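## Task

Take the cardboard box, the masking tape roll and the yellow sponge from the desk and set each on the top of the low shelf beneath its sign: box beneath the blue sign, tape beneath the yellow sign, sponge beneath the green sign. The task fails if the robot topples or finishes leaning. Items count only if they stay in place without the robot supporting them at the end.

## Robot and tools

ROBOT. A wheeled base that cannot strafe, a lifting column, a tilting head and two six-joint arms (left and right), each with a two-finger gripper. Shoulder height S = 0.90 m + column_m. Folded at the start, the robot measures 0.73 m long, 0.62 m wide and S + 0.43 m tall; its front sits 0.40 m ahead of the column. Something may occasionally nudge a loose object.

FRAMES. Base frame: origin on the floor under the column, between the drive wheels; x forward, y left, z up. left_hand and right_hand are reported in it, at the point where the fingers meet (tips reach 8 mm further); the hand's z axis is the finger direction, its y axis runs along the opening. The odometry frame is the base frame at scene start; base_odometry counts wheel turns only, so slip shows up as travel. Heading is positive leftward, -3.142 to 3.142.

execute_actions. Argument actions: a list holding one action or none (empty returns state and pictures only). An action may contain:
- base: exactly one of {"translate_m": d}, a relative straight drive in metres, forward positive, -3 to 3; or {"rotate_rad": d}, a relative turn in place, counter-clockwise (left) positive, -3.2 to 3.2. Commands taking over 8.667 s are refused.
- joints: a map of absolute targets by name. column_m 0 to 0.8 (metres, raises shoulders and head). head_tilt_rad -0.61 to 1.308 (0 level, positive down). For each arm, prefix left_ or right_: joint1_rad -2.879 to 2.879, joint2_rad 0 to 3.141, joint3_rad 0 to 3.019, joint4_rad -1.692 to 1.57, joint5_rad -1.57 to 1.57 (hand sideways, positive to robot's right), joint6_rad -2.094 to 2.094 (hand roll), gripper_m 0 to 0.093 (fingertip gap in metres).
- speeds: optional caps for this action only, translate_m 0.05 to 0.8 m/s, rotate_rad 0.1 to 1 rad/s (defaults are the maxima). Arms are not slowed by it.
cameras: list from cam_head_left, cam_head_right, cam_left_wrist, cam_right_wrist, nav_camera, all; omitted or null gives all, [] none. Unknown keys or out-of-range numbers reject the whole call. Motions start together; each action lasts at most 15 s. Joints and base left unnamed may keep pushing to earlier targets.

wait(seconds 0 to 10) lets the scene run and returns state and images. zoom_image(camera, region [x0,y0,x1,y1] pixels, at most 504x504) magnifies the latest full image of that camera. finished_scene(scene 1 or 2) ends the scene irreversibly and reports success; call it only once items rest unaided. Replying without a tool call ends everything.

ARM GEOMETRY. With joint1 at -1.57 (left) or 1.57 (right) and joints 5, 6 at 0, the arm lies in a forward vertical plane 0.23 m off centre. Let a = j2 - 0.35, b = 1.05 + j2 - j3, c = b - j4 (c = 1.57 means fingers straight down). Hand reach ahead = 0.12 + 0.39 sin a + 0.38 cos b + 0.25 cos c; height = S + 0.39 cos a - 0.38 sin b - 0.25 sin c. Example: j2, j3, j4 = 0.93, 0.78, 0.14 gives 0.60 m ahead, 0.25 m below S. Real hands sag up to ~5 cm lower and nearer the column (about 12 cm under heavy or far loads); trust the reported hand positions (1 to 3 cm error). Reach is about 1 m from the shoulder. Below 0.4 m height the housing blocks hands closer than 0.45 m ahead. Small target changes (under ~0.03 rad, 0.08 for joints 2 and 3) may not move a joint. Approach contacts in ~0.05 rad steps from your last target.

LOADS AND GRIPPER. Fingers straight down, an arm holds up to 2 kg out to 0.6 m ahead (0.21 to 0.7 m below S), 1 kg out to 0.8 m; flatter fingers carry less. A grip holds 2 to 6 kg. Fingers are 7 cm long; body 10 cm wide, 7 cm thick. To grip, command an opening smaller than the object; off_target is then normal. An opening staying 0.002 m or more above target means something is held.

RESULTS. base_status and joint_status per motion: done (within tolerance; for base, wheels turned as told, slip possible), off_target, contact_stop (base wheel stall, or column sensing a touch or load change), time_out, not_followed (a safety check withheld arm targets, with a cause: line; back the moved joints off at least 0.05 rad or move the other arm away). on_its_own lists uncommanded behaviour; held at is a held target, not position. turned_by_wheels vs turned_by_imu differing by over ~4% and 0.05 rad means collision or slip. base_tilt gives forward/right lean in degrees (~1 degree fixed bias). motor_effort lists wheel motors only (peak in brackets); wheel_motors_off = 1 during overload. Joint torques and MOTOR HOT / OVER-TEMPERATURE FAULT lines report arm load and heat.

AVOID. Tipping or leaving the robot leaning. Dropping or flinging items. Arms hitting or pressing each other (hard press ends the run). Blocked arms pushing for long; they overheat (worst with joint5 far over) - resend reported positions as targets to relax them. After a column contact_stop it will not go down until raised 0.2 m. After a base contact_stop back off 0.05 m before turning. Tables 0.30 m up but more than 0.26 m below S can slide over the housing into the column. Long base pushes trigger a 2 s wheel shutdown. Don't move arms with column_m under 0.3.

Each tool is called after "Emit:" as name(argument=value, ...), one argument or row to a line, values as JSON.

## Session

I'll start by looking at the current state and camera views.

Emit:
execute_actions(
  actions=[],
)

Scene clock: 0.00 s.
Joint torques (N m, as the arm reports them, + toward a larger angle): no reading
base_odometry: x=+0.000 y=+0.000 heading=+0.000 (m, m, rad; odometry frame)
turned_by_wheels: +0.000 (rad since the last result)
turned_by_imu: +0.000 (rad since the last result)
base_tilt: forward=-0.7 right=+0.3 (deg)
base_status: not commanded
joint_positions: column_m=+0.553 head_tilt_rad=+0.876 left_joint1_rad=-1.554 left_joint2_rad=+0.887 left_joint3_rad=+0.357 left_joint4_rad=-0.975 left_joint5_rad=+0.057 left_joint6_rad=-0.067 left_gripper_m=+0.094 right_joint1_rad=+1.573 right_joint2_rad=+0.864 right_joint3_rad=+0.399 right_joint4_rad=-0.970 right_joint5_rad=+0.040 right_joint6_rad=+0.089 right_gripper_m=+0.094
joint_status: not commanded
wheel_motors_off: 0
motor_effort: left_wheel=+3 right_wheel=+3 (%)
left_hand: x=+0.1155 y=+0.2178 z=+1.2664 quat_wxyz=(+0.471, +0.050, -0.881, +0.005) (m; base frame)
right_hand: x=+0.1427 y=-0.2319 z=+1.2575 quat_wxyz=(+0.439, -0.030, -0.897, +0.037) (m; base frame)
pictures: cam_head_left, cam_head_right, cam_left_wrist, cam_right_wrist, nav_camera
Images, in order (width x height): cam_head_left 896x504, cam_head_right 896x504, cam_left_wrist 896x504, cam_right_wrist 896x504, nav_camera 896x504.

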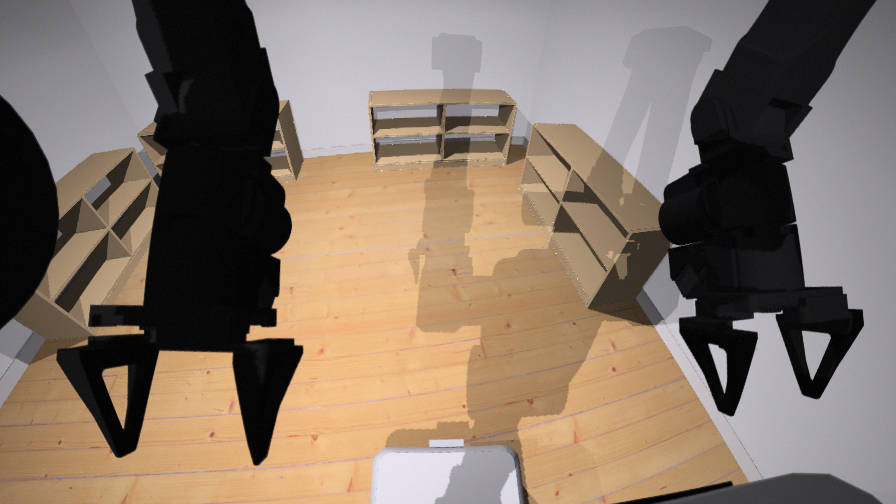

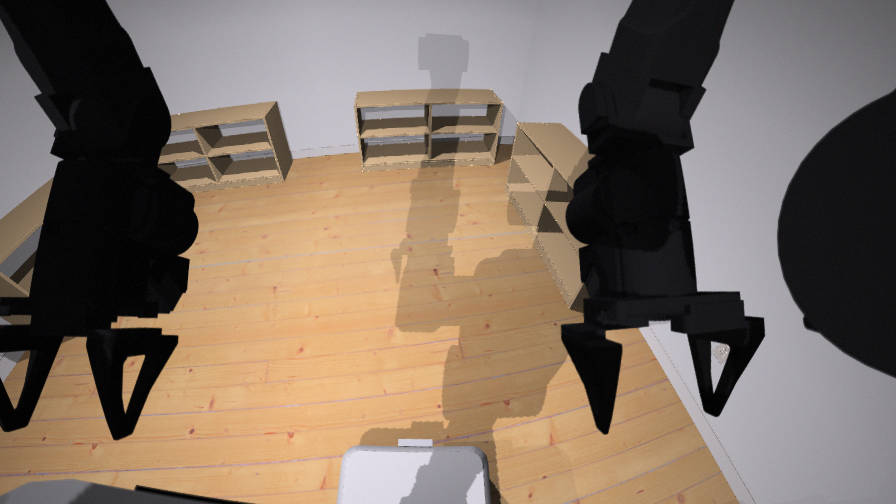

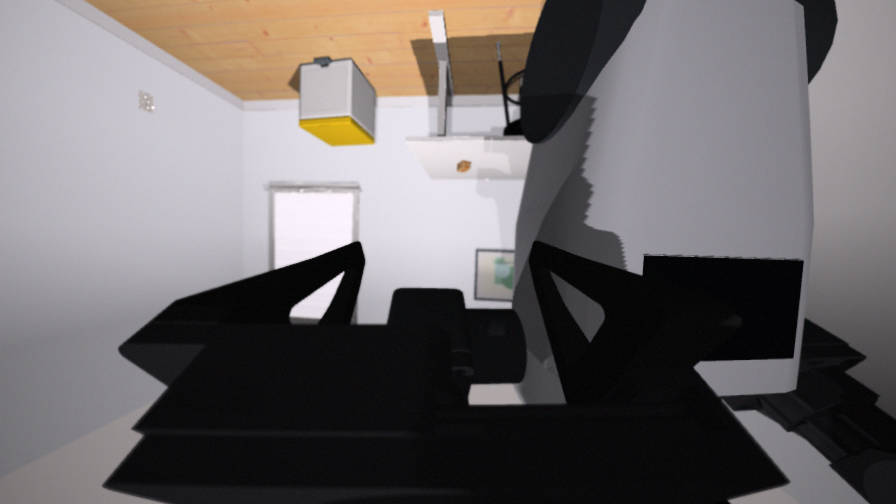

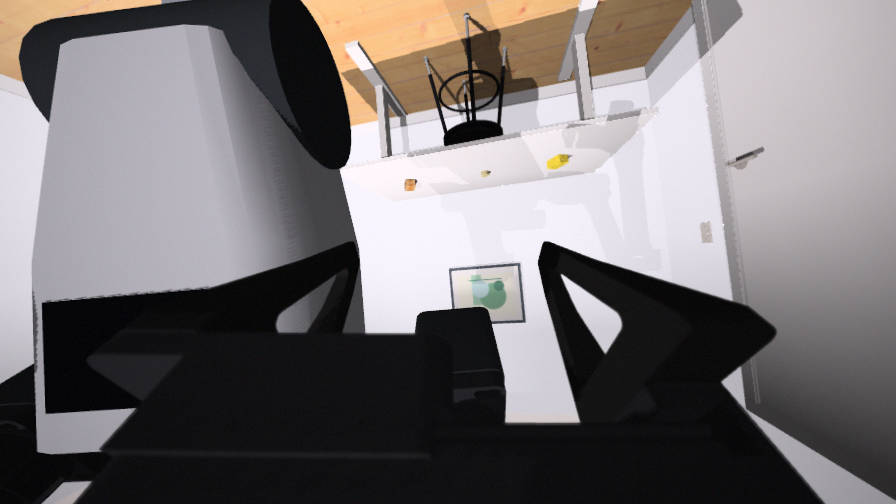

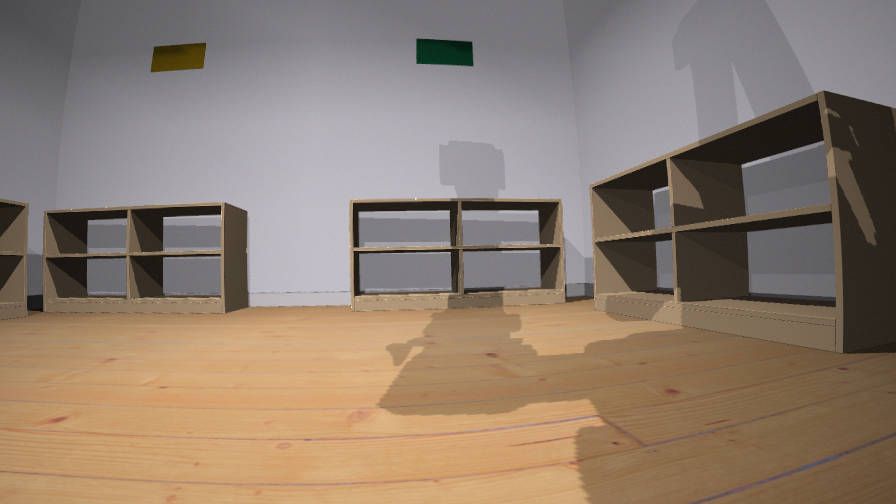

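Emit:
zoom_image(
  camera="cam_right_wrist",
  region=[330, 0, 700, 240],
)

Emit:
zoom_image(
  camera="nav_camera",
  region=[330, 170, 630, 340],
)

Emit:
zoom_image(
  camera="nav_camera",
  region=[0, 170, 300, 340],
)

Region (330, 0, 700, 240) of cam_right_wrist's 896x504 image, scaled by 1.362, with more detail than that image has; it fills the top 327 rows of this view, and the rest is white.

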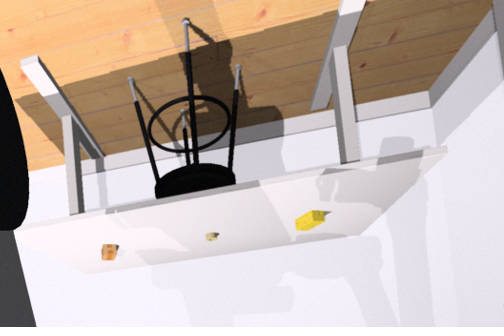

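Region (330, 170, 630, 340) of nav_camera's 896x504 image, scaled by 1.680, with more detail than that image has; it fills the top 286 rows of this view, and the rest is white.

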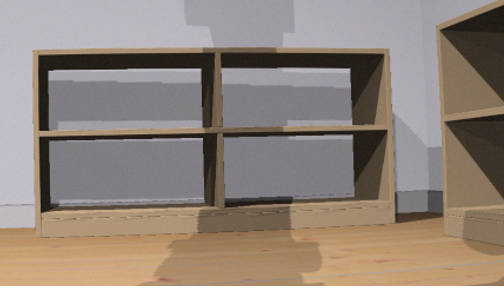

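Region (0, 170, 300, 340) of nav_camera's 896x504 image, scaled by 1.680, with more detail than that image has; it fills the top 286 rows of this view, and the rest is white.

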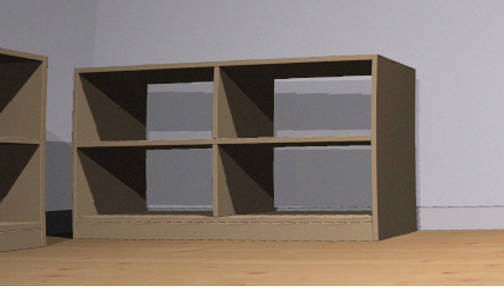

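Emit:
zoom_image(
  camera="cam_head_left",
  region=[350, 70, 690, 320],
)

Emit:
zoom_image(
  camera="cam_head_left",
  region=[0, 80, 340, 360],
)

Region (350, 70, 690, 320) of cam_head_left's 896x504 image, scaled by 1.482, with more detail than that image has; it fills the top 371 rows of this view, and the rest is white.

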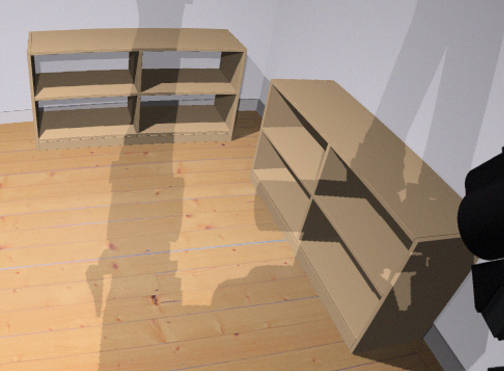

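Region (0, 80, 340, 360) of cam_head_left's 896x504 image, scaled by 1.482, with more detail than that image has; it fills the top 415 rows of this view, and the rest is white.

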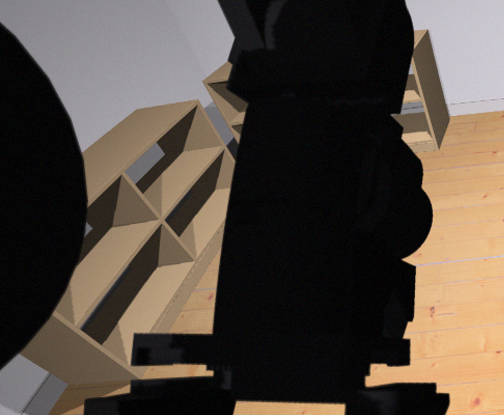

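Emit:
execute_actions(
  actions=[
    {"base": {"rotate_rad": -0.6}, "joints": {"head_tilt_rad": 0.15, "left_joint1_rad": -1.57, "left_joint2_rad": 1.55, "left_joint3_rad": 1.48, "left_joint4_rad": -0.454, "left_joint5_rad": 0, "left_joint6_rad": 0, "right_joint1_rad": 1.57, "right_joint2_rad": 1.55, "right_joint3_rad": 1.48, "right_joint4_rad": -0.454, "right_joint5_rad": 0, "right_joint6_rad": 0}},
  ],
  cameras=["cam_head_left", "cam_head_right", "nav_camera"],
)

Scene clock: 6.57 s.
Joint torques (N m, as the arm reports them, + toward a larger angle): left_arm=[ -1.69 -20.69   4.08   0.95   0.04   0.04] | right_arm=[  0.48 -19.52   4.87   0.8    0.    -0.1 ]
base_odometry: x=+0.000 y=+0.000 heading=-0.599 (m, m, rad; odometry frame)
turned_by_wheels: -0.599 (rad since the last result)
turned_by_imu: -0.588 (rad since the last result)
base_tilt: forward=-0.7 right=+0.4 (deg)
base_status: done
joint_positions: column_m=+0.553 head_tilt_rad=+0.170 left_joint1_rad=-1.574 left_joint2_rad=+1.548 left_joint3_rad=+1.482 left_joint4_rad=-0.461 left_joint5_rad=+0.001 left_joint6_rad=-0.006 left_gripper_m=+0.094 right_joint1_rad=+1.570 right_joint2_rad=+1.548 right_joint3_rad=+1.476 right_joint4_rad=-0.460 right_joint5_rad=+0.001 right_joint6_rad=+0.014 right_gripper_m=+0.094
joint_status: all done
wheel_motors_off: 0
motor_effort: left_wheel=+0(57) right_wheel=-5(34) (%)
left_hand: x=+0.6505 y=+0.2219 z=+1.0054 quat_wxyz=(+0.002, +0.002, -1.000, +0.002) (m; base frame)
right_hand: x=+0.6475 y=-0.2261 z=+1.0044 quat_wxyz=(+0.004, -0.007, -1.000, +0.001) (m; base frame)
pictures: cam_head_left, cam_head_right, nav_camera
camera_calibration (this result's frames):
cam_head_left: T_world_to_cam=[[-0.0459296, -0.998885, 0.0109523, 0.0496434], [-0.0861365, -0.00696293, -0.996259, 1.52057], [0.995224, -0.0467012, -0.0857206, 0.00889095], [0, 0, 0, 1]] pos_world=[0.124408, 0.0605908, 1.5151]
cam_head_right: T_world_to_cam=[[-0.0599397, -0.998184, 0.00605585, -0.0561897], [-0.0830952, -0.00105612, -0.996541, 1.52369], [0.994737, -0.0602355, -0.082881, 0.00725391], [0, 0, 0, 1]] pos_world=[0.116027, -0.0540415, 1.51936]
Images, in order (width x height): cam_head_left 896x504, cam_head_right 896x504, nav_camera 896x504.

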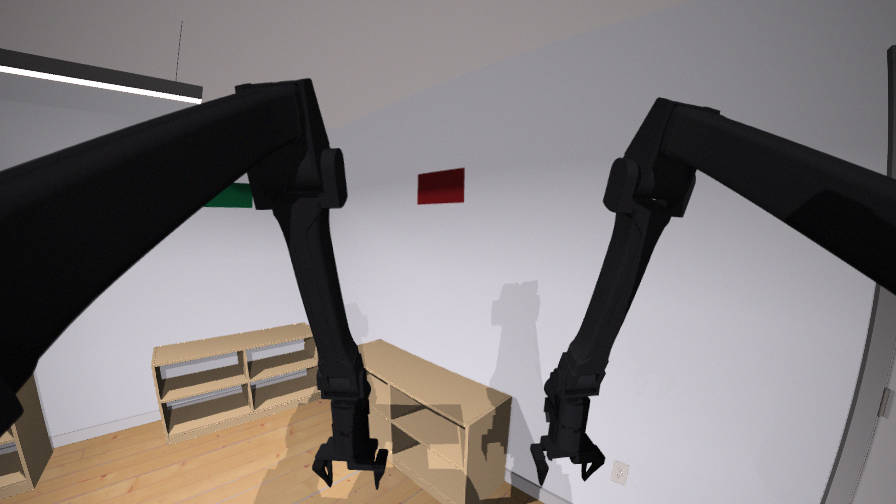

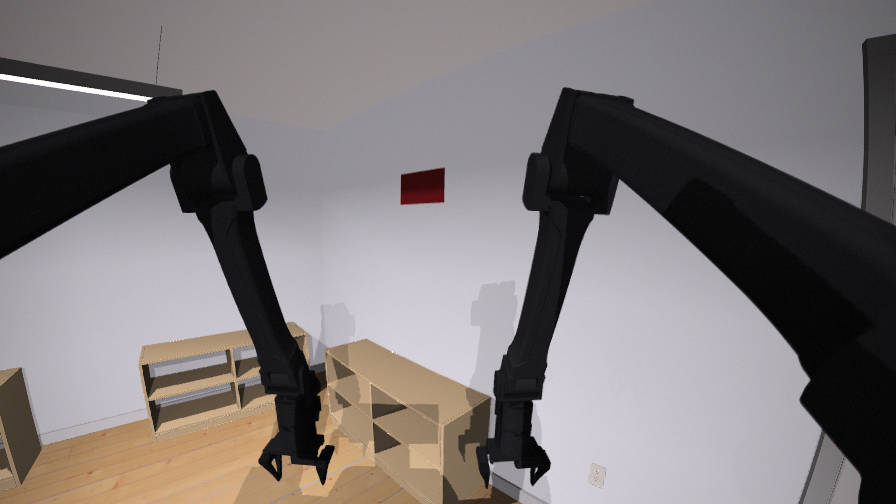

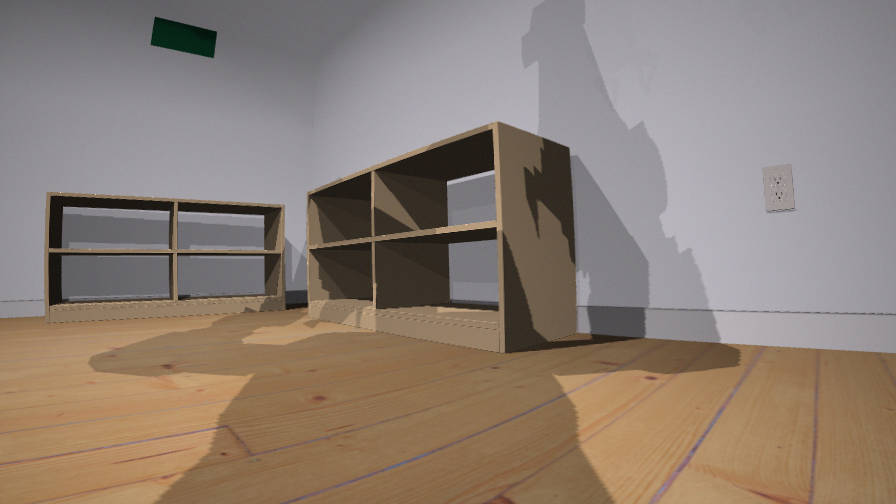

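Emit:
execute_actions(
  actions=[
    {"base": {"rotate_rad": -2.38}, "joints": {"head_tilt_rad": 0.6}},
  ],
  cameras=["cam_head_left", "cam_head_right", "nav_camera"],
)

Scene clock: 11.50 s.
Joint torques (N m, as the arm reports them, + toward a larger angle): left_arm=[ -1.23 -22.26   4.15   0.91   0.01   0.09] | right_arm=[  0.66 -19.56   5.1    0.78  -0.03  -0.1 ]
base_odometry: x=+0.000 y=+0.000 heading=-2.977 (m, m, rad; odometry frame)
turned_by_wheels: -2.379 (rad since the last result)
turned_by_imu: -2.345 (rad since the last result)
base_tilt: forward=-0.6 right=+0.3 (deg)
base_status: done
joint_positions: column_m=+0.553 head_tilt_rad=+0.603 left_joint1_rad=-1.573 left_joint2_rad=+1.548 left_joint3_rad=+1.482 left_joint4_rad=-0.461 left_joint5_rad=+0.001 left_joint6_rad=-0.006 left_gripper_m=+0.094 right_joint1_rad=+1.567 right_joint2_rad=+1.548 right_joint3_rad=+1.476 right_joint4_rad=-0.460 right_joint5_rad=+0.001 right_joint6_rad=+0.014 right_gripper_m=+0.094
joint_status: all done
wheel_motors_off: 0
motor_effort: left_wheel=+4(25) right_wheel=-6(44) (%)
left_hand: x=+0.6505 y=+0.2232 z=+1.0054 quat_wxyz=(+0.002, +0.003, -1.000, +0.001) (m; base frame)
right_hand: x=+0.6475 y=-0.2284 z=+1.0044 quat_wxyz=(+0.004, -0.008, -1.000, +0.002) (m; base frame)
pictures: cam_head_left, cam_head_right, nav_camera
camera_calibration (this result's frames):
cam_head_left: T_world_to_cam=[[-0.0370789, -0.998885, 0.0292342, 0.0210681], [-0.4967, -0.00696293, -0.867894, 1.34357], [0.86713, -0.0467012, -0.495888, 0.646473], [0, 0, 0, 1]] pos_world=[0.107556, 0.0605908, 1.48604]
cam_head_right: T_world_to_cam=[[-0.0518497, -0.998184, 0.0306765, -0.0944811], [-0.494058, -0.00105612, -0.869428, 1.34863], [0.867881, -0.0602355, -0.493106, 0.644863], [0, 0, 0, 1]] pos_world=[0.101738, -0.0540415, 1.49342]
Images, in order (width x height): cam_head_left 896x504, cam_head_right 896x504, nav_camera 896x504.

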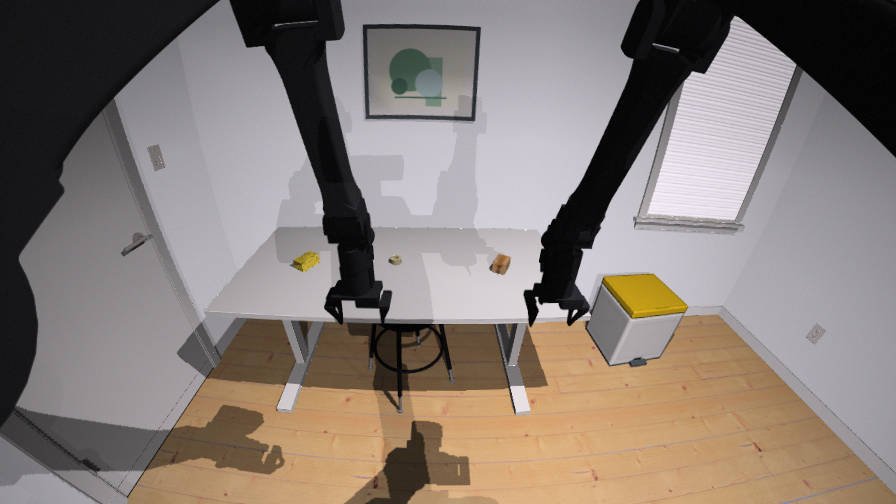

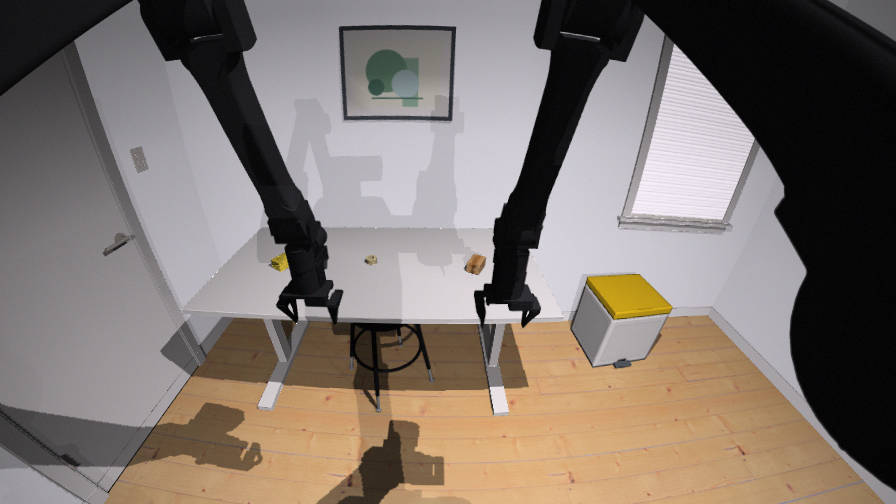

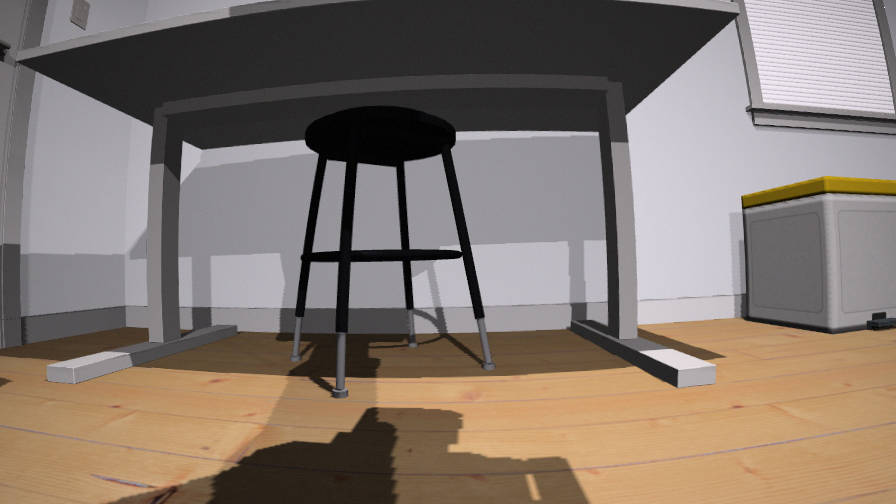

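Emit:
zoom_image(
  camera="cam_head_left",
  region=[280, 220, 532, 340],
)

Emit:
zoom_image(
  camera="cam_head_right",
  region=[256, 220, 508, 340],
)

Emit:
zoom_image(
  camera="cam_head_left",
  region=[190, 210, 610, 430],
)

Region (280, 220, 532, 340) of cam_head_left's 896x504 image, scaled by 2.000, with more detail than that image has; it fills the top 240 rows of this view, and the rest is white.

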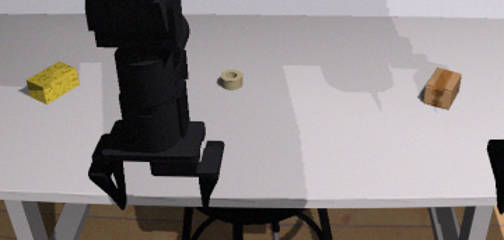

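Region (256, 220, 508, 340) of cam_head_right's 896x504 image, scaled by 2.000, with more detail than that image has; it fills the top 240 rows of this view, and the rest is white.

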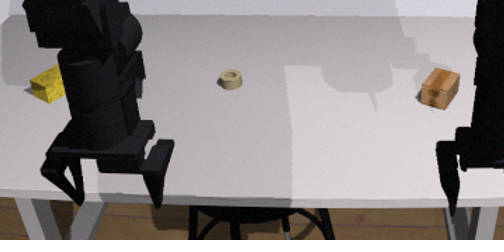

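Region (190, 210, 610, 430) of cam_head_left's 896x504 image, scaled by 1.200, with more detail than that image has; it fills the top 264 rows of this view, and the rest is white.

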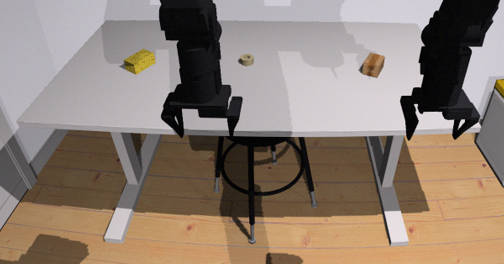

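Emit:
zoom_image(
  camera="cam_head_left",
  region=[470, 240, 533, 285],
)

Emit:
zoom_image(
  camera="cam_head_left",
  region=[276, 240, 339, 285],
)

Emit:
zoom_image(
  camera="cam_head_left",
  region=[364, 240, 427, 285],
)

Region (470, 240, 533, 285) of cam_head_left's 896x504 image, scaled by 8.000, with more detail than that image has; it fills the top 360 rows of this view, and the rest is white.

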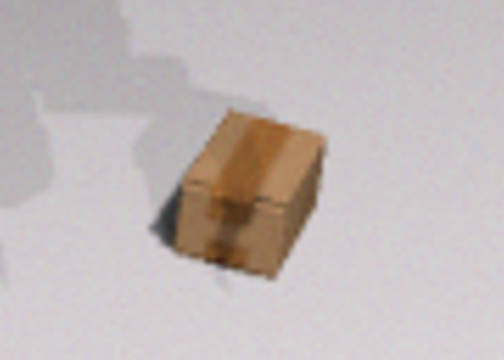

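Region (276, 240, 339, 285) of cam_head_left's 896x504 image, scaled by 8.000, with more detail than that image has; it fills the top 360 rows of this view, and the rest is white.

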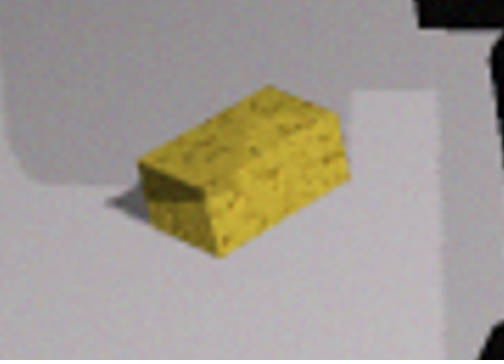

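Region (364, 240, 427, 285) of cam_head_left's 896x504 image, scaled by 8.000, with more detail than that image has; it fills the top 360 rows of this view, and the rest is white.

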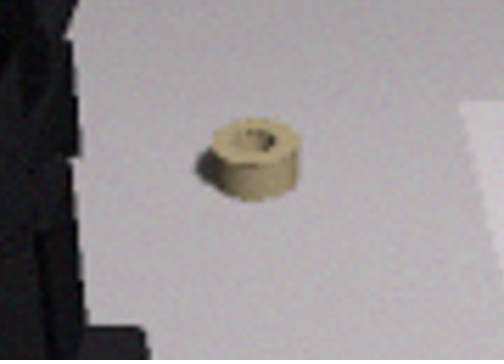

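Emit:
execute_actions(
  actions=[
    {"base": {"translate_m": 0.55}, "joints": {"column_m": 0.38, "head_tilt_rad": 0.8, "left_joint1_rad": -1.565, "left_joint2_rad": 1.767, "left_joint3_rad": 2.117, "left_joint4_rad": -0.871, "left_joint5_rad": 0, "left_joint6_rad": 0, "right_joint1_rad": 1.53, "right_joint2_rad": 1.634, "right_joint3_rad": 1.834, "right_joint4_rad": -0.721, "right_joint5_rad": 0, "right_joint6_rad": 0.49}},
  ],
)

Scene clock: 18.57 s.
Joint torques (N m, as the arm reports them, + toward a larger angle): left_arm=[ -0.67 -24.95   8.38   0.35   0.05   0.12] | right_arm=[ -0.8  -22.55   8.35   0.19   0.06   0.18]
base_odometry: x=-0.542 y=-0.090 heading=-2.978 (m, m, rad; odometry frame)
turned_by_wheels: +0.000 (rad since the last result)
turned_by_imu: -0.002 (rad since the last result)
base_tilt: forward=-0.7 right=+0.3 (deg)
base_status: done
joint_positions: column_m=+0.380 head_tilt_rad=+0.802 left_joint1_rad=-1.571 left_joint2_rad=+1.751 left_joint3_rad=+2.100 left_joint4_rad=-0.862 left_joint5_rad=+0.001 left_joint6_rad=-0.006 left_gripper_m=+0.094 right_joint1_rad=+1.532 right_joint2_rad=+1.632 right_joint3_rad=+1.814 right_joint4_rad=-0.711 right_joint5_rad=+0.001 right_joint6_rad=+0.475 right_gripper_m=+0.094
joint_status: all done
wheel_motors_off: 0
motor_effort: left_wheel=-1(55) right_wheel=+3(69) (%)
left_hand: x=+0.7985 y=+0.2239 z=+0.8546 quat_wxyz=(-0.005, +0.003, -1.000, +0.001) (m; base frame)
right_hand: x=+0.7393 y=-0.2526 z=+0.8544 quat_wxyz=(-0.001, -0.245, -0.969, +0.017) (m; base frame)
pictures: cam_head_left, cam_head_right, cam_left_wrist, cam_right_wrist, nav_camera
camera_calibration (this result's frames):
cam_head_left: T_world_to_cam=[[-0.0305696, -0.998885, 0.0359859, 0.0165712], [-0.658434, -0.00696293, -0.752606, 1.0442], [0.752017, -0.0467012, -0.657487, 0.787292], [0, 0, 0, 1]] pos_world=[0.0959864, 0.0605908, 1.30291]
cam_head_right: T_world_to_cam=[[-0.044764, -0.998184, 0.040319, -0.102707], [-0.656148, -0.00105612, -0.754632, 1.04968], [0.753303, -0.0602355, -0.654909, 0.786414], [0, 0, 0, 1]] pos_world=[0.0917423, -0.0540415, 1.3113]
cam_left_wrist: T_world_to_cam=[[0.000542798, -0.999975, 0.00703538, 0.219459], [-0.811583, 0.00366982, 0.584226, 0.151211], [-0.584238, -0.00602691, -0.81156, 1.28236], [0, 0, 0, 1]] pos_world=[0.871803, 0.226628, 0.950826]
cam_right_wrist: T_world_to_cam=[[-0.476573, -0.877942, 0.0457908, 0.0897033], [-0.705888, 0.413184, 0.575327, 0.143728], [-0.524024, 0.241862, -0.816641, 1.27014], [0, 0, 0, 1]] pos_world=[0.809789, -0.28783, 0.95045]
Images, in order (width x height): cam_head_left 896x504, cam_head_right 896x504, cam_left_wrist 896x504, cam_right_wrist 896x504, nav_camera 896x504.

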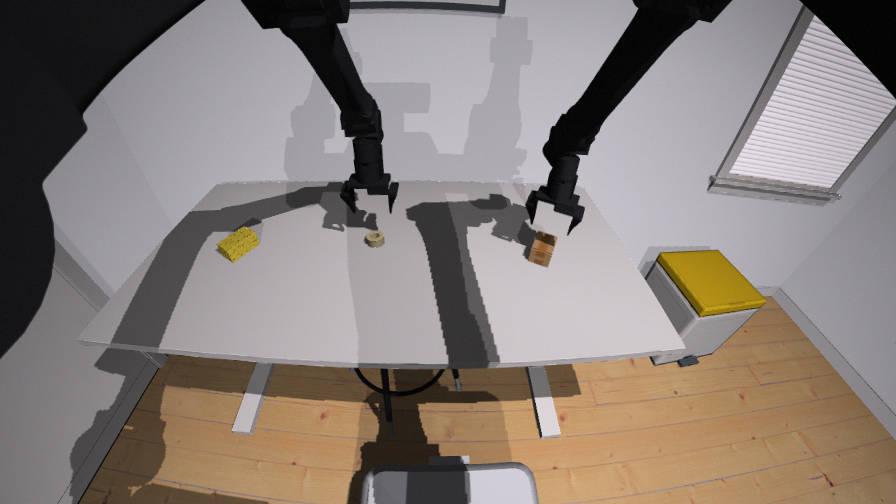

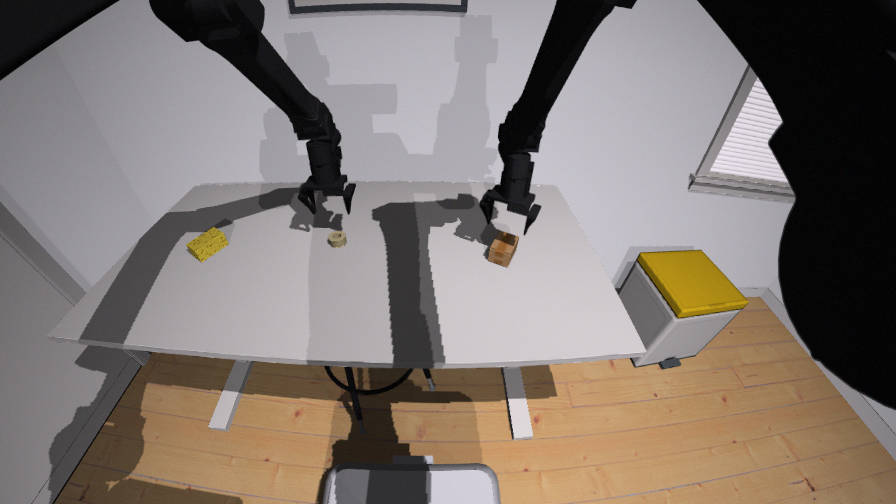

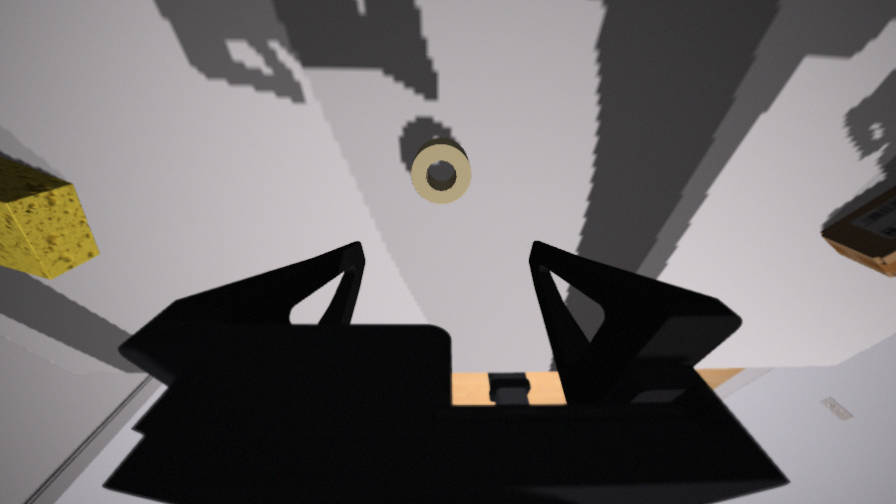

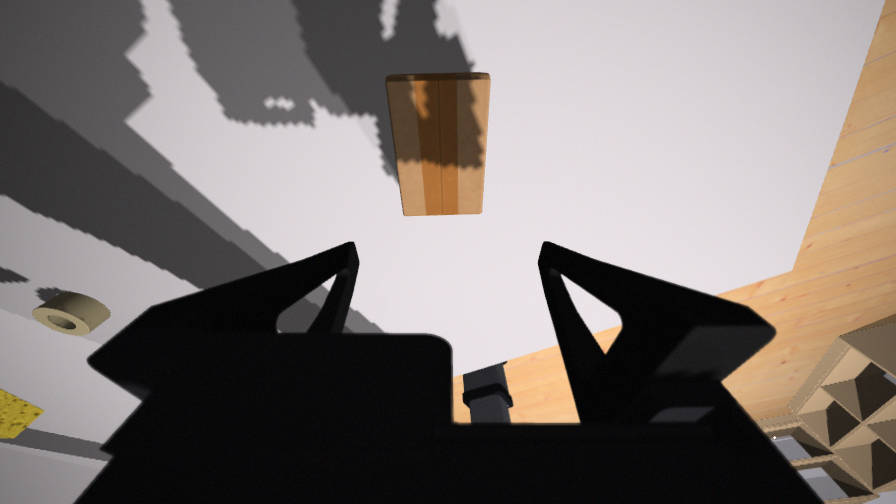

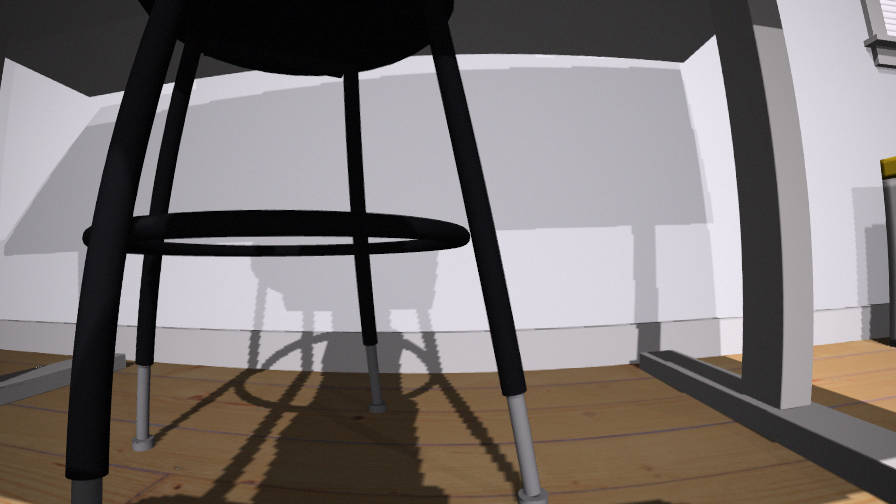

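Emit:
zoom_image(
  camera="cam_head_left",
  region=[320, 170, 446, 260],
)

Emit:
zoom_image(
  camera="cam_head_right",
  region=[280, 170, 406, 260],
)

Emit:
zoom_image(
  camera="cam_head_left",
  region=[490, 185, 616, 275],
)

Emit:
zoom_image(
  camera="cam_head_right",
  region=[445, 185, 571, 275],
)

Region (320, 170, 446, 260) of cam_head_left's 896x504 image, scaled by 4.000, with more detail than that image has; it fills the top 360 rows of this view, and the rest is white.

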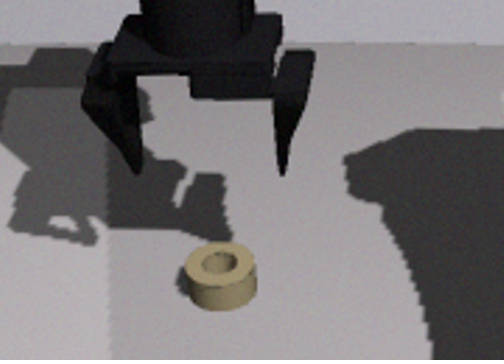

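Region (280, 170, 406, 260) of cam_head_right's 896x504 image, scaled by 4.000, with more detail than that image has; it fills the top 360 rows of this view, and the rest is white.

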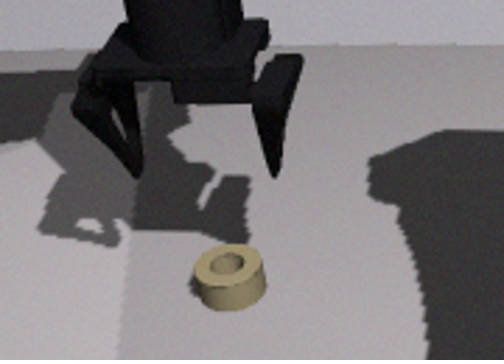

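Region (490, 185, 616, 275) of cam_head_left's 896x504 image, scaled by 4.000, with more detail than that image has; it fills the top 360 rows of this view, and the rest is white.

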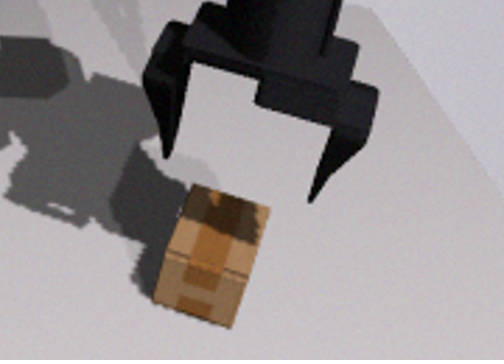

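Region (445, 185, 571, 275) of cam_head_right's 896x504 image, scaled by 4.000, with more detail than that image has; it fills the top 360 rows of this view, and the rest is white.

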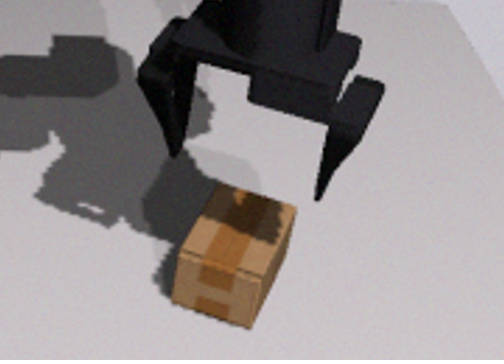

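Emit:
execute_actions(
  actions=[
    {"base": {"translate_m": 0.008}, "joints": {"column_m": 0.325, "right_joint1_rad": 1.50, "right_joint3_rad": 1.88}},
  ],
  cameras=["cam_head_left", "cam_head_right", "cam_left_wrist", "cam_right_wrist"],
)

Scene clock: 22.13 s.
Joint torques (N m, as the arm reports them, + toward a larger angle): left_arm=[ -0.96 -24.56   8.48   0.33   0.     0.12] | right_arm=[ -1.06 -22.83   8.86   0.07   0.08   0.18]
base_odometry: x=-0.550 y=-0.091 heading=-2.978 (m, m, rad; odometry frame)
turned_by_wheels: +0.000 (rad since the last result)
turned_by_imu: -0.001 (rad since the last result)
base_tilt: forward=-0.7 right=+0.2 (deg)
base_status: done
joint_positions: column_m=+0.325 head_tilt_rad=+0.802 left_joint1_rad=-1.571 left_joint2_rad=+1.751 left_joint3_rad=+2.100 left_joint4_rad=-0.862 left_joint5_rad=+0.001 left_joint6_rad=-0.006 left_gripper_m=+0.094 right_joint1_rad=+1.503 right_joint2_rad=+1.629 right_joint3_rad=+1.858 right_joint4_rad=-0.711 right_joint5_rad=+0.001 right_joint6_rad=+0.475 right_gripper_m=+0.094
joint_status: all done
wheel_motors_off: 0
motor_effort: left_wheel=+0(29) right_wheel=+0(35) (%)
left_hand: x=+0.7982 y=+0.2239 z=+0.7990 quat_wxyz=(-0.005, +0.003, -1.000, +0.001) (m; base frame)
right_hand: x=+0.7629 y=-0.2729 z=+0.8132 quat_wxyz=(-0.027, -0.251, -0.967, +0.024) (m; base frame)
pictures: cam_head_left, cam_head_right, cam_left_wrist, cam_right_wrist
camera_calibration (this result's frames):
cam_head_left: T_world_to_cam=[[-0.0305633, -0.998885, 0.0359912, 0.0185432], [-0.658565, -0.00696293, -0.752492, 1.00266], [0.751903, -0.0467012, -0.657618, 0.751306], [0, 0, 0, 1]] pos_world=[0.0959754, 0.0605908, 1.2479]
cam_head_right: T_world_to_cam=[[-0.044757, -0.998184, 0.0403268, -0.1005], [-0.656279, -0.00105612, -0.754517, 1.00803], [0.753189, -0.0602355, -0.65504, 0.75057], [0, 0, 0, 1]] pos_world=[0.0917328, -0.0540415, 1.25629]
cam_left_wrist: T_world_to_cam=[[0.000547752, -0.999975, 0.00703473, 0.219847], [-0.811137, 0.00367002, 0.584845, 0.182529], [-0.584857, -0.00602647, -0.811114, 1.23725], [0, 0, 0, 1]] pos_world=[0.871549, 0.226627, 0.895253]
cam_right_wrist: T_world_to_cam=[[-0.489526, -0.870736, 0.0467179, 0.0960712], [-0.725924, 0.436625, 0.531407, 0.249944], [-0.483114, 0.226224, -0.845827, 1.24198], [0, 0, 0, 1]] pos_world=[0.828488, -0.306445, 0.913192]
Images, in order (width x height): cam_head_left 896x504, cam_head_right 896x504, cam_left_wrist 896x504, cam_right_wrist 896x504.

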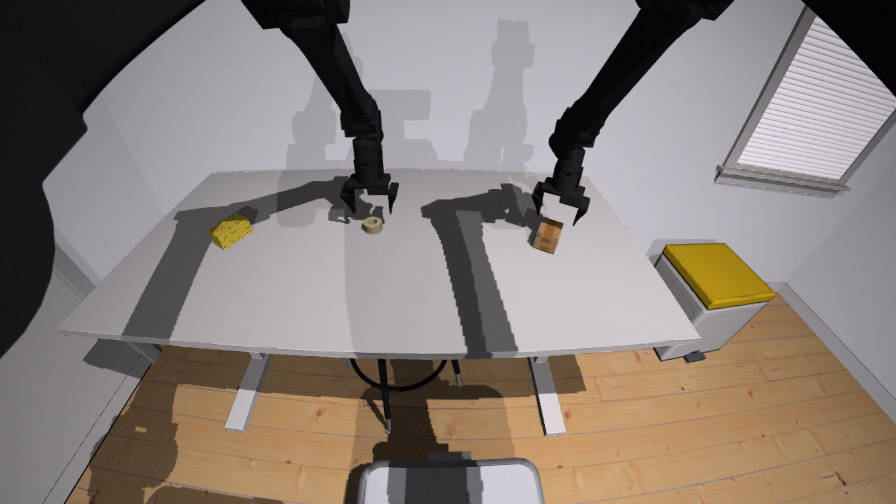

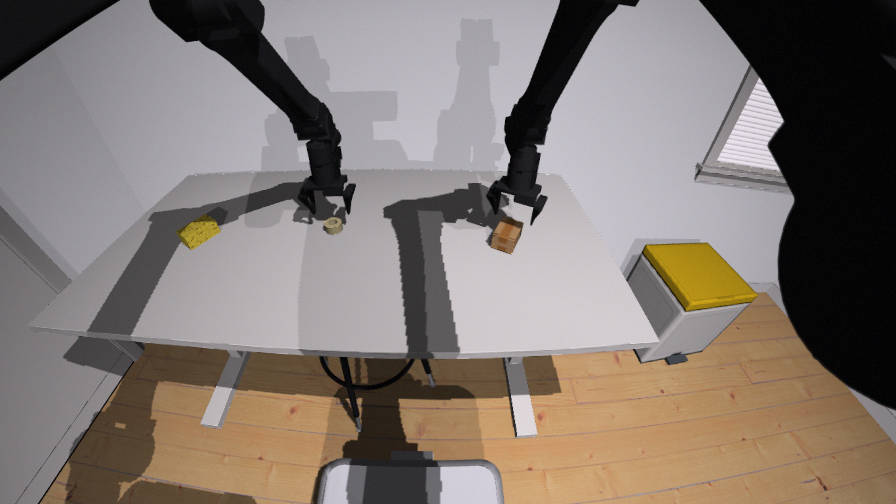

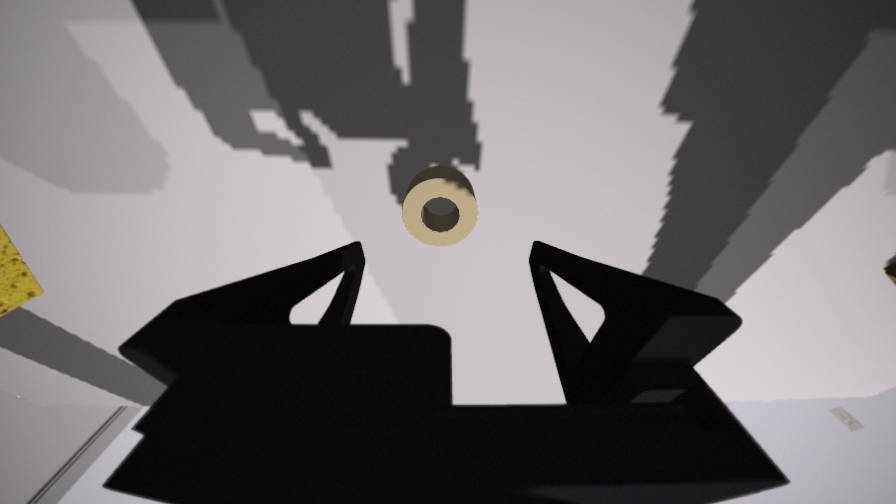

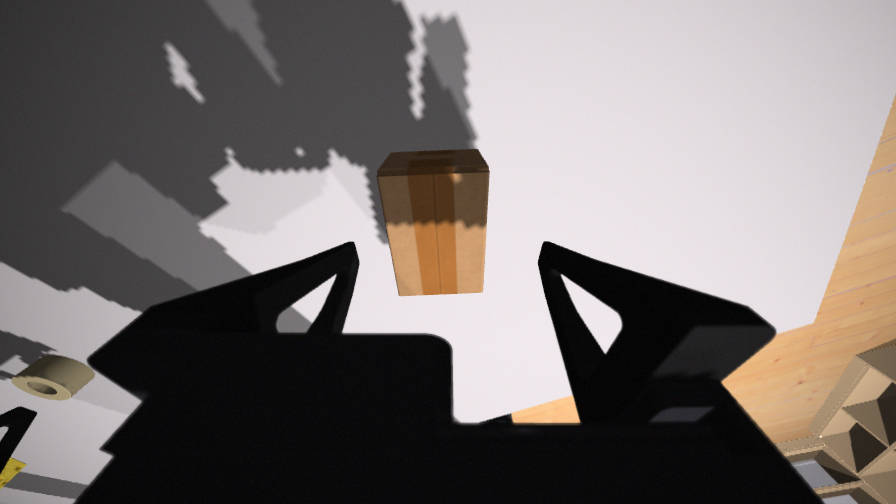

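Emit:
zoom_image(
  camera="cam_left_wrist",
  region=[330, 140, 570, 300],
)

Emit:
zoom_image(
  camera="cam_right_wrist",
  region=[330, 140, 570, 320],
)

Region (330, 140, 570, 300) of cam_left_wrist's 896x504 image, scaled by 2.100, with more detail than that image has.

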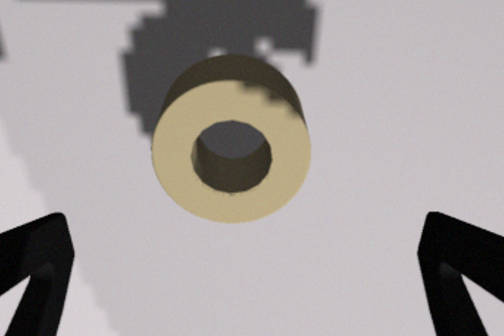

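Region (330, 140, 570, 320) of cam_right_wrist's 896x504 image, scaled by 2.100, with more detail than that image has; it fills the top 378 rows of this view, and the rest is white.

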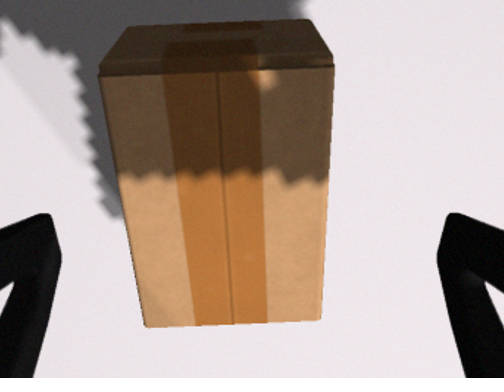

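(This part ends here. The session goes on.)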